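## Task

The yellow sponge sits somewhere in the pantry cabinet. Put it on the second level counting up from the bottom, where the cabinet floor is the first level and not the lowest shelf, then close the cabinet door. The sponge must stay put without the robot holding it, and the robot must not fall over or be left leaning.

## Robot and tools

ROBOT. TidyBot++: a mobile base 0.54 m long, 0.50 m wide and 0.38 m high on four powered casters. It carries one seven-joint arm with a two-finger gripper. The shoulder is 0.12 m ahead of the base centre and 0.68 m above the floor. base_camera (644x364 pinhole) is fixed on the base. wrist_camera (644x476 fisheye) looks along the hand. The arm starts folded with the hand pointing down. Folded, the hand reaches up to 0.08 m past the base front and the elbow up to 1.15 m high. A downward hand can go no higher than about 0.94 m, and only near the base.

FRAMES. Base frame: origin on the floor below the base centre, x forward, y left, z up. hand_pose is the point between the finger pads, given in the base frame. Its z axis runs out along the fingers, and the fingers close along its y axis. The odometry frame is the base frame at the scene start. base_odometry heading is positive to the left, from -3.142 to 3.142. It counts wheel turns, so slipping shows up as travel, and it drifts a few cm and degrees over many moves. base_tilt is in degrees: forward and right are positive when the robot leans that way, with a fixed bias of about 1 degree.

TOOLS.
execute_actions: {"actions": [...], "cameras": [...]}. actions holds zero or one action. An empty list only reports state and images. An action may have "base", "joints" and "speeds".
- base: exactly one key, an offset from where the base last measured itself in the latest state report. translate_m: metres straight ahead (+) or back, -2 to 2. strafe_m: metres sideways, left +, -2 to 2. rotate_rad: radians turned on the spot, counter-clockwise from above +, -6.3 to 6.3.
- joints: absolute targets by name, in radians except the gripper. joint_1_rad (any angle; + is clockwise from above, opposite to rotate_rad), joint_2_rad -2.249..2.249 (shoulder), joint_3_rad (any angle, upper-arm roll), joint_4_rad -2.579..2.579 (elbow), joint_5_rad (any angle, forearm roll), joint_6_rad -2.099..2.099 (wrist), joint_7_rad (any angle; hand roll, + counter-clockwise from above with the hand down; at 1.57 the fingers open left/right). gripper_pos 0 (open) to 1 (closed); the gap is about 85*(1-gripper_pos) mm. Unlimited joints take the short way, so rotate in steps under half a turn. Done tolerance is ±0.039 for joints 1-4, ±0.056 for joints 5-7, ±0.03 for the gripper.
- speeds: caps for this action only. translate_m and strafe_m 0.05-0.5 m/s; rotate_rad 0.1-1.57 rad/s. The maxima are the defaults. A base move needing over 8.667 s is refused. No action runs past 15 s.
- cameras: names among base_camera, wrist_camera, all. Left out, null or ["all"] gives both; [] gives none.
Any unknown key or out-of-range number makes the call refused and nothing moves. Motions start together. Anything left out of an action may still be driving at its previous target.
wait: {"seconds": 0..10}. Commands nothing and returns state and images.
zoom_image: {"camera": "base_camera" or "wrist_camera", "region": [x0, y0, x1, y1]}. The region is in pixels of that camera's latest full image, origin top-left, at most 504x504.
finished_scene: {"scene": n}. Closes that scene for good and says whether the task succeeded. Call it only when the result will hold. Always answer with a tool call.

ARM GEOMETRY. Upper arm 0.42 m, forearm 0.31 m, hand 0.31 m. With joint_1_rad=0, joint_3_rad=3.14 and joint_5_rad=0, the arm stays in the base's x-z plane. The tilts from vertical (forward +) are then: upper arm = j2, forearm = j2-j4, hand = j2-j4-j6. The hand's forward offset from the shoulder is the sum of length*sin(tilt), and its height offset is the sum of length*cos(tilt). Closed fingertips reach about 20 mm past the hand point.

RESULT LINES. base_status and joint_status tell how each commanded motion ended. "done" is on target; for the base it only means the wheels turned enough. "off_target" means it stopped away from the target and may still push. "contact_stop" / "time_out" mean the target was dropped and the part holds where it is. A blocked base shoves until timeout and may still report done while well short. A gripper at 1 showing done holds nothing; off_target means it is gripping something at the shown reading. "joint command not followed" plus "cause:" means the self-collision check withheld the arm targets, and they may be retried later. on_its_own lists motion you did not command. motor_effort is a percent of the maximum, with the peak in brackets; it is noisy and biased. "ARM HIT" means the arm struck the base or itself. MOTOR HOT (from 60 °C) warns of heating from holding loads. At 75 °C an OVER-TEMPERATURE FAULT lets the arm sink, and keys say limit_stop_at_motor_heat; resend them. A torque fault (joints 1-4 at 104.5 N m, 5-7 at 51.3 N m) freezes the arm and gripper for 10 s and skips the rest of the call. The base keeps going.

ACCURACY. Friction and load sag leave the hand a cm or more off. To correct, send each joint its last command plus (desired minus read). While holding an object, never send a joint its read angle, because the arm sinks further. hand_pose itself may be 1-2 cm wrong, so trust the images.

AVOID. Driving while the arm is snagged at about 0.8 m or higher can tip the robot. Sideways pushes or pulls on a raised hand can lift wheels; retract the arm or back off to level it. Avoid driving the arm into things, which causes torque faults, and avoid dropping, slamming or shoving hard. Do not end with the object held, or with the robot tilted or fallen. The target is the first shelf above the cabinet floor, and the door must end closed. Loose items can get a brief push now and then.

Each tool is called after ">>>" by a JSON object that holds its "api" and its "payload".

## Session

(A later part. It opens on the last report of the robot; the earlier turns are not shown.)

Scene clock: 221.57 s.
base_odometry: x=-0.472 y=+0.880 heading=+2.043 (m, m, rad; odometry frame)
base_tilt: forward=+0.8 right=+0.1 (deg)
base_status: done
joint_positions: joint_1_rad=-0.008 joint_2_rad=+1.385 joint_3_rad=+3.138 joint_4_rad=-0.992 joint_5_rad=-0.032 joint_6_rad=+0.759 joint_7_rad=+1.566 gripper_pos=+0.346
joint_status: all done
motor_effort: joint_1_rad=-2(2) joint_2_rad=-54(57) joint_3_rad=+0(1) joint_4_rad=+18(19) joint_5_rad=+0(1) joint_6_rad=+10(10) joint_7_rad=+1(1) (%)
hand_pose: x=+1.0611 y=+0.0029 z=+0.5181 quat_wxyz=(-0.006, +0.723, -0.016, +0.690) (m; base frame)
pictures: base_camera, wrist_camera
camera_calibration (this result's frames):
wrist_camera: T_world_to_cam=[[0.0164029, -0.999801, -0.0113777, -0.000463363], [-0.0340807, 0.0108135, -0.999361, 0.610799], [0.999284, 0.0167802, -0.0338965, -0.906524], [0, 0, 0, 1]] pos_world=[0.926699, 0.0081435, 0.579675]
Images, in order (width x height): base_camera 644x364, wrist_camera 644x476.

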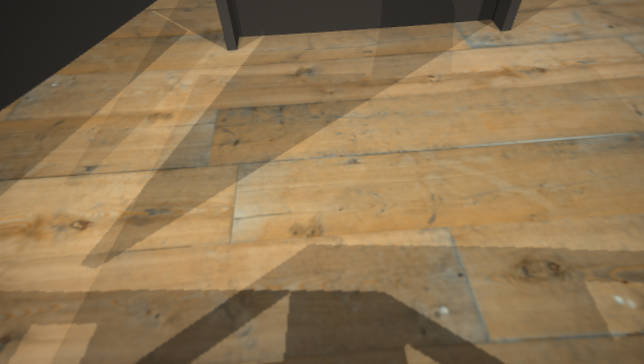

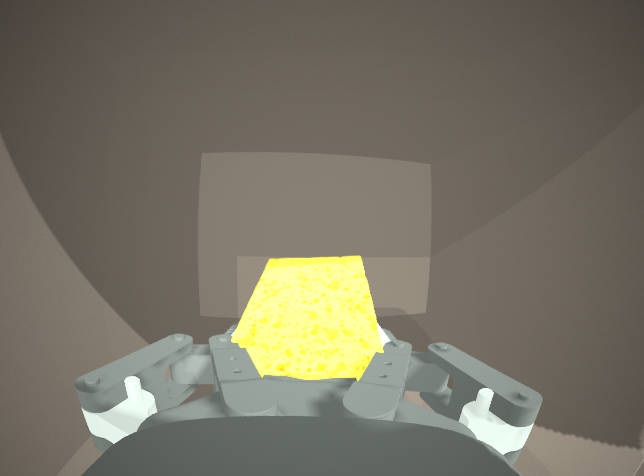

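>>> {"api": "execute_actions", "payload": {"actions": [{"base":{"translate_m":0.06},"speeds":{"translate_m":0.1}}], "cameras": []}}

>>> {"api": "execute_actions", "payload": {"actions": [{"joints":{"joint_6_rad":0.64}}], "cameras": []}}

>>> {"api": "execute_actions", "payload": {"actions": [{"joints":{"gripper_pos":0}}], "cameras": ["wrist_camera"]}}

>>> {"api": "execute_actions", "payload": {"actions": [{"base":{"translate_m":-0.6},"speeds":{"translate_m":0.3}}]}}

Scene clock: 224.87 s.
base_odometry: x=-0.499 y=+0.933 heading=+2.043 (m, m, rad; odometry frame)
base_tilt: forward=+0.8 right=+0.1 (deg)
base_status: done
joint_positions: joint_1_rad=-0.008 joint_2_rad=+1.385 joint_3_rad=+3.138 joint_4_rad=-0.992 joint_5_rad=-0.032 joint_6_rad=+0.759 joint_7_rad=+1.566 gripper_pos=+0.346
joint_status: not commanded
motor_effort: joint_1_rad=+0(3) joint_2_rad=-54(55) joint_3_rad=+0(1) joint_4_rad=+18(19) joint_5_rad=+0(1) joint_6_rad=+10(10) joint_7_rad=+1(1) (%)
hand_pose: x=+1.0611 y=+0.0029 z=+0.5181 quat_wxyz=(-0.006, +0.723, -0.016, +0.690) (m; base frame)
pictures: none
No camera images: the call's "cameras" was empty. Leave "cameras" out to get every camera's image.

Scene clock: 225.53 s.
base_odometry: x=-0.499 y=+0.933 heading=+2.043 (m, m, rad; odometry frame)
base_tilt: forward=+0.8 right=+0.1 (deg)
base_status: not commanded
joint_positions: joint_1_rad=-0.008 joint_2_rad=+1.385 joint_3_rad=+3.138 joint_4_rad=-0.992 joint_5_rad=-0.032 joint_6_rad=+0.671 joint_7_rad=+1.566 gripper_pos=+0.346
joint_status: all done
motor_effort: joint_1_rad=-1(1) joint_2_rad=-54(57) joint_3_rad=+0(0) joint_4_rad=+18(20) joint_5_rad=+0(0) joint_6_rad=+10(10) joint_7_rad=+1(1) (%)
hand_pose: x=+1.0585 y=+0.0036 z=+0.4905 quat_wxyz=(-0.007, +0.753, -0.016, +0.657) (m; base frame)
pictures: none
No camera images: the call's "cameras" was empty. Leave "cameras" out to get every camera's image.

Scene clock: 226.63 s.
base_odometry: x=-0.499 y=+0.933 heading=+2.043 (m, m, rad; odometry frame)
base_tilt: forward=+0.7 right=+0.1 (deg)
base_status: not commanded
joint_positions: joint_1_rad=-0.008 joint_2_rad=+1.385 joint_3_rad=+3.138 joint_4_rad=-0.992 joint_5_rad=-0.032 joint_6_rad=+0.671 joint_7_rad=+1.566 gripper_pos=+0.000
joint_status: all done
motor_effort: joint_1_rad=-1(1) joint_2_rad=-54(55) joint_3_rad=+0(0) joint_4_rad=+18(19) joint_5_rad=+1(0) joint_6_rad=+10(9) joint_7_rad=+1(1) (%)
hand_pose: x=+1.0585 y=+0.0036 z=+0.4905 quat_wxyz=(-0.007, +0.753, -0.016, +0.657) (m; base frame)
pictures: wrist_camera
camera_calibration (this result's frames):
wrist_camera: T_world_to_cam=[[0.0175323, -0.999745, -0.0142079, 0.000174323], [-0.122448, 0.0119562, -0.992403, 0.67325], [0.99232, 0.0191388, -0.122208, -0.854252], [0, 0, 0, 1]] pos_world=[0.930127, 0.00847418, 0.563742]
Images, in order (width x height): wrist_camera 644x476.

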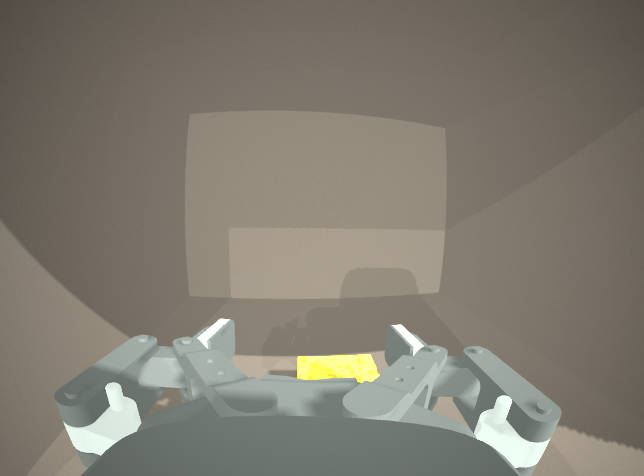

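Scene clock: 229.67 s.
base_odometry: x=-0.226 y=+0.399 heading=+2.043 (m, m, rad; odometry frame)
base_tilt: forward=+0.8 right=+0.1 (deg)
base_status: done
joint_positions: joint_1_rad=-0.006 joint_2_rad=+1.385 joint_3_rad=+3.138 joint_4_rad=-0.992 joint_5_rad=-0.032 joint_6_rad=+0.671 joint_7_rad=+1.566 gripper_pos=+0.000
joint_status: not commanded
motor_effort: joint_1_rad=-1(8) joint_2_rad=-54(56) joint_3_rad=+0(2) joint_4_rad=+18(19) joint_5_rad=+0(1) joint_6_rad=+9(10) joint_7_rad=+1(1) (%)
hand_pose: x=+1.0585 y=+0.0020 z=+0.4905 quat_wxyz=(-0.006, +0.753, -0.017, +0.657) (m; base frame)
pictures: base_camera, wrist_camera
camera_calibration (this result's frames):
wrist_camera: T_world_to_cam=[[0.015844, -0.999774, -0.0142083, 0.000375773], [-0.122481, 0.0121624, -0.992396, 0.673271], [0.992344, 0.0174637, -0.12226, -0.854212], [0, 0, 0, 1]] pos_world=[0.93013, 0.00710481, 0.56372]
Images, in order (width x height): base_camera 644x364, wrist_camera 644x476.

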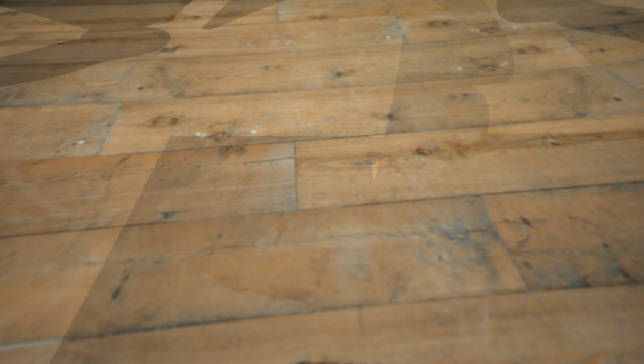

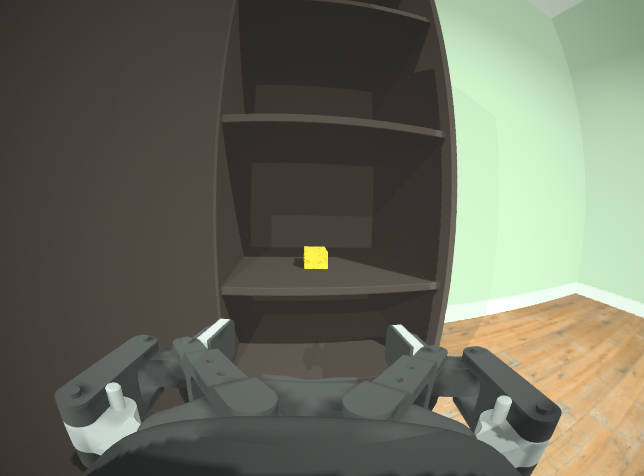

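>>> {"api": "execute_actions", "payload": {"actions": [{"base":{"translate_m":-0.28},"joints":{"gripper_pos":1,"joint_6_rad":0.8}}], "cameras": []}}

>>> {"api": "execute_actions", "payload": {"actions": [{"base":{"strafe_m":0.62}}], "cameras": []}}

>>> {"api": "execute_actions", "payload": {"actions": [{"base":{"translate_m":0.32}}]}}

Scene clock: 233.80 s.
base_odometry: x=-0.099 y=+0.149 heading=+2.043 (m, m, rad; odometry frame)
base_tilt: forward=+0.8 right=+0.1 (deg)
base_status: done
joint_positions: joint_1_rad=-0.006 joint_2_rad=+1.382 joint_3_rad=+3.138 joint_4_rad=-0.992 joint_5_rad=-0.032 joint_6_rad=+0.769 joint_7_rad=+1.566 gripper_pos=+0.999
joint_status: all done
motor_effort: joint_1_rad=-1(3) joint_2_rad=-55(58) joint_3_rad=+0(1) joint_4_rad=+18(20) joint_5_rad=+1(0) joint_6_rad=+10(11) joint_7_rad=+1(1) (%)
hand_pose: x=+1.0616 y=+0.0012 z=+0.5236 quat_wxyz=(-0.005, +0.719, -0.017, +0.695) (m; base frame)
pictures: none
No camera images: the call's "cameras" was empty. Leave "cameras" out to get every camera's image.

Scene clock: 236.43 s.
base_odometry: x=-0.651 y=-0.133 heading=+2.044 (m, m, rad; odometry frame)
base_tilt: forward=+0.8 right=+0.1 (deg)
base_status: done
joint_positions: joint_1_rad=-0.003 joint_2_rad=+1.382 joint_3_rad=+3.138 joint_4_rad=-0.992 joint_5_rad=-0.032 joint_6_rad=+0.769 joint_7_rad=+1.566 gripper_pos=+0.999
joint_status: not commanded
motor_effort: joint_1_rad=-1(4) joint_2_rad=-54(55) joint_3_rad=+0(2) joint_4_rad=+18(18) joint_5_rad=+0(0) joint_6_rad=+9(10) joint_7_rad=+1(1) (%)
hand_pose: x=+1.0616 y=-0.0021 z=+0.5236 quat_wxyz=(-0.004, +0.719, -0.018, +0.695) (m; base frame)
pictures: none
No camera images: the call's "cameras" was empty. Leave "cameras" out to get every camera's image.

Scene clock: 238.40 s.
base_odometry: x=-0.797 y=+0.152 heading=+2.044 (m, m, rad; odometry frame)
base_tilt: forward=+0.8 right=+0.1 (deg)
base_status: done
joint_positions: joint_1_rad=-0.003 joint_2_rad=+1.382 joint_3_rad=+3.138 joint_4_rad=-0.992 joint_5_rad=-0.032 joint_6_rad=+0.769 joint_7_rad=+1.566 gripper_pos=+0.999
joint_status: not commanded
motor_effort: joint_1_rad=+0(2) joint_2_rad=-54(57) joint_3_rad=+0(0) joint_4_rad=+18(20) joint_5_rad=+1(1) joint_6_rad=+10(10) joint_7_rad=+1(1) (%)
hand_pose: x=+1.0616 y=-0.0021 z=+0.5236 quat_wxyz=(-0.004, +0.719, -0.018, +0.695) (m; base frame)
pictures: base_camera, wrist_camera
camera_calibration (this result's frames):
wrist_camera: T_world_to_cam=[[0.0111179, -0.999877, -0.0110556, 0.00007984], [-0.0218275, 0.0108109, -0.999703, 0.603537], [0.9997, 0.0113559, -0.0217046, -0.91363], [0, 0, 0, 1]] pos_world=[0.926529, 0.00393014, 0.583529]
Images, in order (width x height): base_camera 644x364, wrist_camera 644x476.

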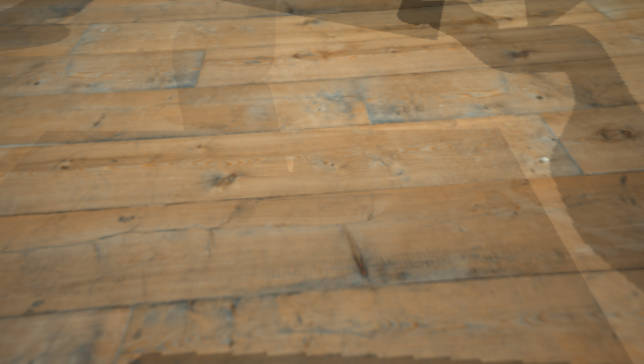

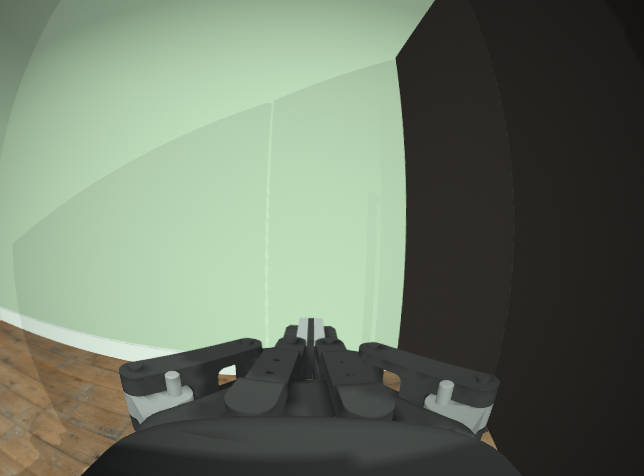

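>>> {"api": "execute_actions", "payload": {"actions": [{"base":{"strafe_m":-0.72},"joints":{"joint_2_rad":1.44},"speeds":{"strafe_m":0.2}}]}}

Scene clock: 243.63 s.
base_odometry: x=-0.156 y=+0.481 heading=+2.044 (m, m, rad; odometry frame)
base_tilt: forward=+0.8 right=+0.1 (deg)
base_status: done
joint_positions: joint_1_rad=+0.000 joint_2_rad=+1.427 joint_3_rad=+3.137 joint_4_rad=-0.992 joint_5_rad=-0.024 joint_6_rad=+0.769 joint_7_rad=+1.566 gripper_pos=+0.999
joint_status: all done
motor_effort: joint_1_rad=-2(10) joint_2_rad=-54(57) joint_3_rad=-1(3) joint_4_rad=+18(18) joint_5_rad=+0(4) joint_6_rad=+10(10) joint_7_rad=+1(1) (%)
hand_pose: x=+1.0537 y=-0.0028 z=+0.4821 quat_wxyz=(-0.003, +0.734, -0.015, +0.679) (m; base frame)
pictures: base_camera, wrist_camera
camera_calibration (this result's frames):
wrist_camera: T_world_to_cam=[[0.0142927, -0.999881, -0.00580689, -0.00688779], [-0.0660811, 0.00485023, -0.997802, 0.607537], [0.997712, 0.014645, -0.0660039, -0.883162], [0, 0, 0, 1]] pos_world=[0.921387, 0.00310029, 0.547869]
Images, in order (width x height): base_camera 644x364, wrist_camera 644x476.

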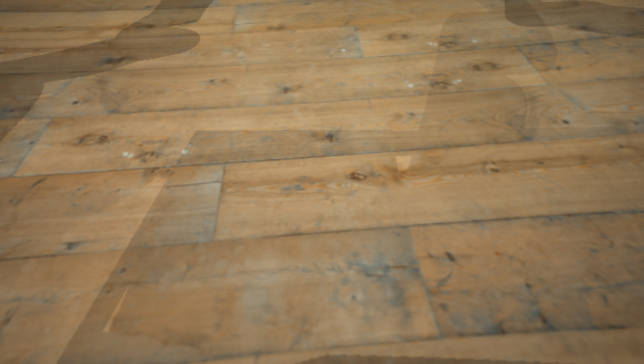

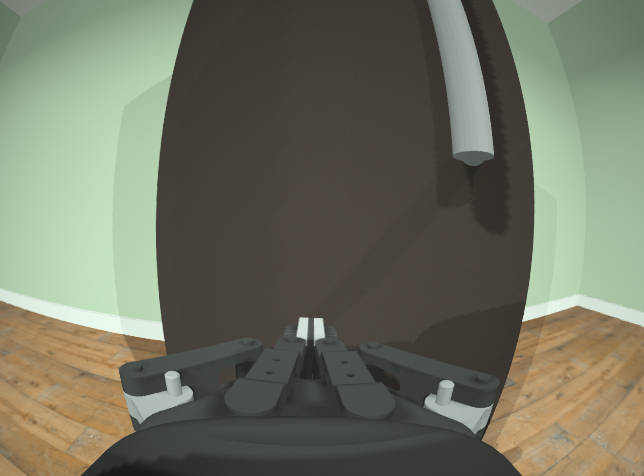

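>>> {"api": "execute_actions", "payload": {"actions": [{"base":{"translate_m":0.26},"speeds":{"translate_m":0.12}}]}}

Scene clock: 250.00 s.
base_odometry: x=-0.275 y=+0.712 heading=+2.044 (m, m, rad; odometry frame)
base_tilt: forward=+0.8 right=+0.1 (deg)
base_status: done
joint_positions: joint_1_rad=-0.002 joint_2_rad=+1.428 joint_3_rad=+3.137 joint_4_rad=-0.995 joint_5_rad=-0.023 joint_6_rad=+0.769 joint_7_rad=+1.566 gripper_pos=+0.999
joint_status: not commanded
motor_effort: joint_1_rad=-1(6) joint_2_rad=-53(56) joint_3_rad=+0(2) joint_4_rad=+17(24) joint_5_rad=+0(2) joint_6_rad=+9(10) joint_7_rad=+1(1) (%)
hand_pose: x=+1.0525 y=+0.0001 z=+0.4788 quat_wxyz=(-0.004, +0.736, -0.013, +0.677) (m; base frame)
pictures: base_camera, wrist_camera
camera_calibration (this result's frames):
wrist_camera: T_world_to_cam=[[0.0179099, -0.999826, -0.00516621, -0.00813122], [-0.0709812, 0.00388255, -0.99747, 0.609166], [0.997317, 0.0182313, -0.0708993, -0.879498], [0, 0, 0, 1]] pos_world=[0.920523, 0.00553947, 0.545227]
Images, in order (width x height): base_camera 644x364, wrist_camera 644x476.

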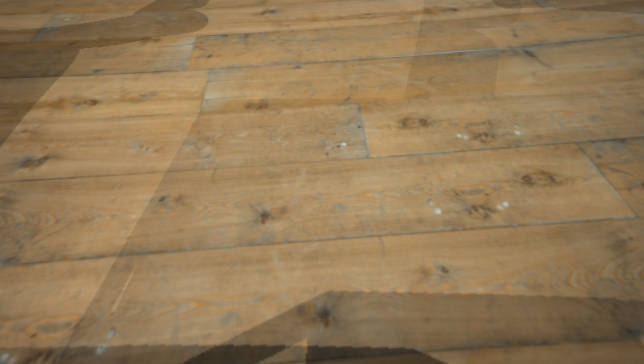

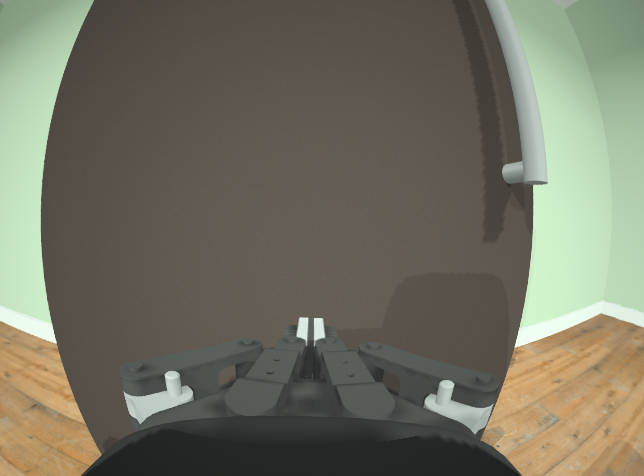

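Nearly. Push a little more until it meets the stop.

>>> {"api": "execute_actions", "payload": {"actions": [{"base":{"translate_m":0.04},"speeds":{"translate_m":0.05}}], "cameras": []}}

Scene clock: 252.13 s.
base_odometry: x=-0.293 y=+0.748 heading=+2.044 (m, m, rad; odometry frame)
base_tilt: forward=+0.8 right=+0.1 (deg)
base_status: done
joint_positions: joint_1_rad=-0.002 joint_2_rad=+1.428 joint_3_rad=+3.137 joint_4_rad=-0.995 joint_5_rad=-0.023 joint_6_rad=+0.769 joint_7_rad=+1.566 gripper_pos=+0.999
joint_status: not commanded
motor_effort: joint_1_rad=-1(4) joint_2_rad=-54(54) joint_3_rad=+0(1) joint_4_rad=+18(18) joint_5_rad=+1(1) joint_6_rad=+10(10) joint_7_rad=+1(1) (%)
hand_pose: x=+1.0525 y=+0.0001 z=+0.4788 quat_wxyz=(-0.004, +0.736, -0.013, +0.677) (m; base frame)
pictures: none
No camera images: the call's "cameras" was empty. Leave "cameras" out to get every camera's image.

>>> {"api": "execute_actions", "payload": {"actions": [{"base":{"translate_m":0.05},"speeds":{"translate_m":0.05}}]}}

Scene clock: 255.77 s.
base_odometry: x=-0.314 y=+0.790 heading=+2.044 (m, m, rad; odometry frame)
base_tilt: forward=+0.7 right=+0.1 (deg)
base_status: translate_m time_out (by the wheels' count: +0.047 of +0.050)
joint_positions: joint_1_rad=+0.007 joint_2_rad=+1.439 joint_3_rad=+3.137 joint_4_rad=-1.112 joint_5_rad=-0.023 joint_6_rad=+0.843 joint_7_rad=+1.566 gripper_pos=+0.999
joint_status: not commanded
motor_effort: joint_1_rad=-6(7) joint_2_rad=-53(61) joint_3_rad=-1(1) joint_4_rad=+37(45) joint_5_rad=+2(2) joint_6_rad=+1(10) joint_7_rad=+1(1) (%)
hand_pose: x=+1.0193 y=-0.0084 z=+0.4332 quat_wxyz=(+0.000, +0.754, -0.017, +0.657) (m; base frame)
pictures: base_camera, wrist_camera
camera_calibration (this result's frames):
wrist_camera: T_world_to_cam=[[0.00775576, -0.999959, -0.00461307, -0.00611942], [-0.12445, 0.00361212, -0.992219, 0.613633], [0.992196, 0.00826951, -0.124417, -0.821147], [0, 0, 0, 1]] pos_world=[0.891152, -0.00154521, 0.506665]
Images, in order (width x height): base_camera 644x364, wrist_camera 644x476.

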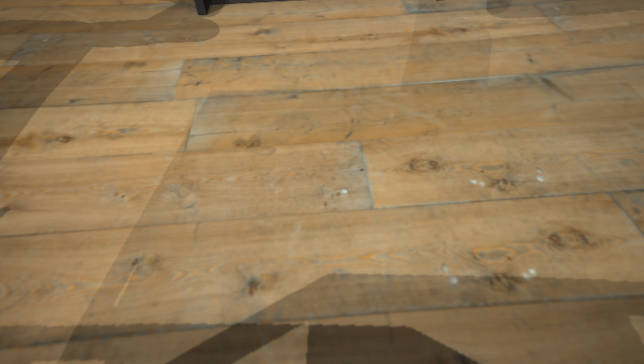

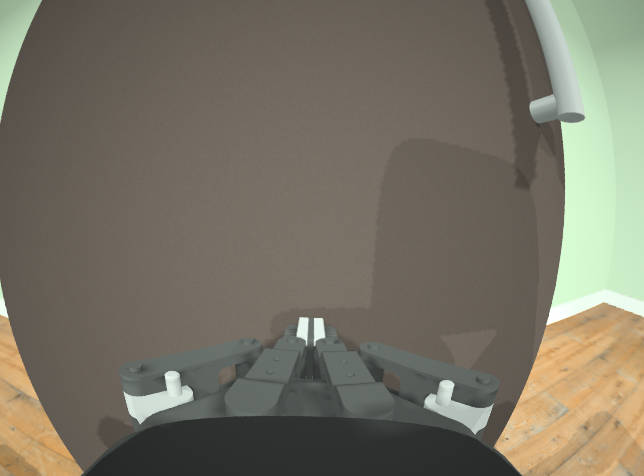

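Firm stop reached. Back off.

>>> {"api": "execute_actions", "payload": {"actions": [{"base":{"translate_m":-0.3}}]}}

Scene clock: 258.80 s.
base_odometry: x=-0.177 y=+0.523 heading=+2.044 (m, m, rad; odometry frame)
base_tilt: forward=+0.8 right=+0.1 (deg)
base_status: done
joint_positions: joint_1_rad=+0.005 joint_2_rad=+1.436 joint_3_rad=+3.137 joint_4_rad=-1.007 joint_5_rad=-0.023 joint_6_rad=+0.829 joint_7_rad=+1.566 gripper_pos=+0.999
joint_status: not commanded
motor_effort: joint_1_rad=-1(6) joint_2_rad=-54(61) joint_3_rad=+0(1) joint_4_rad=+17(35) joint_5_rad=+0(2) joint_6_rad=+9(13) joint_7_rad=+1(1) (%)
hand_pose: x=+1.0491 y=-0.0075 z=+0.4844 quat_wxyz=(-0.001, +0.722, -0.016, +0.692) (m; base frame)
pictures: base_camera, wrist_camera
camera_calibration (this result's frames):
wrist_camera: T_world_to_cam=[[0.00921632, -0.999951, -0.00354796, -0.00730551], [-0.0302373, 0.0032678, -0.999537, 0.572781], [0.9995, 0.00931934, -0.0302057, -0.897613], [0, 0, 0, 1]] pos_world=[0.914551, -0.000811728, 0.545377]
Images, in order (width x height): base_camera 644x364, wrist_camera 644x476.

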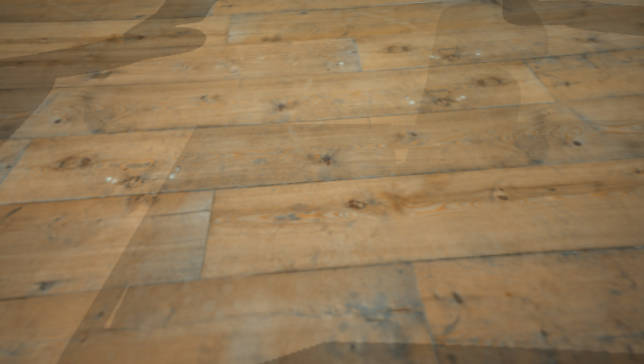

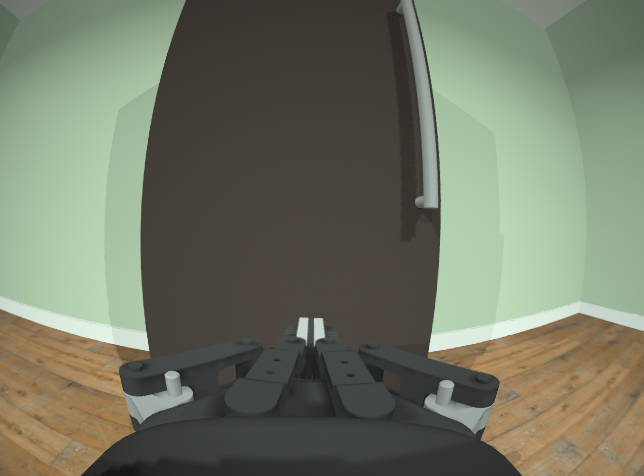

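>>> {"api": "finished_scene", "payload": {"scene": 2}}

The scene is finished: the task was done.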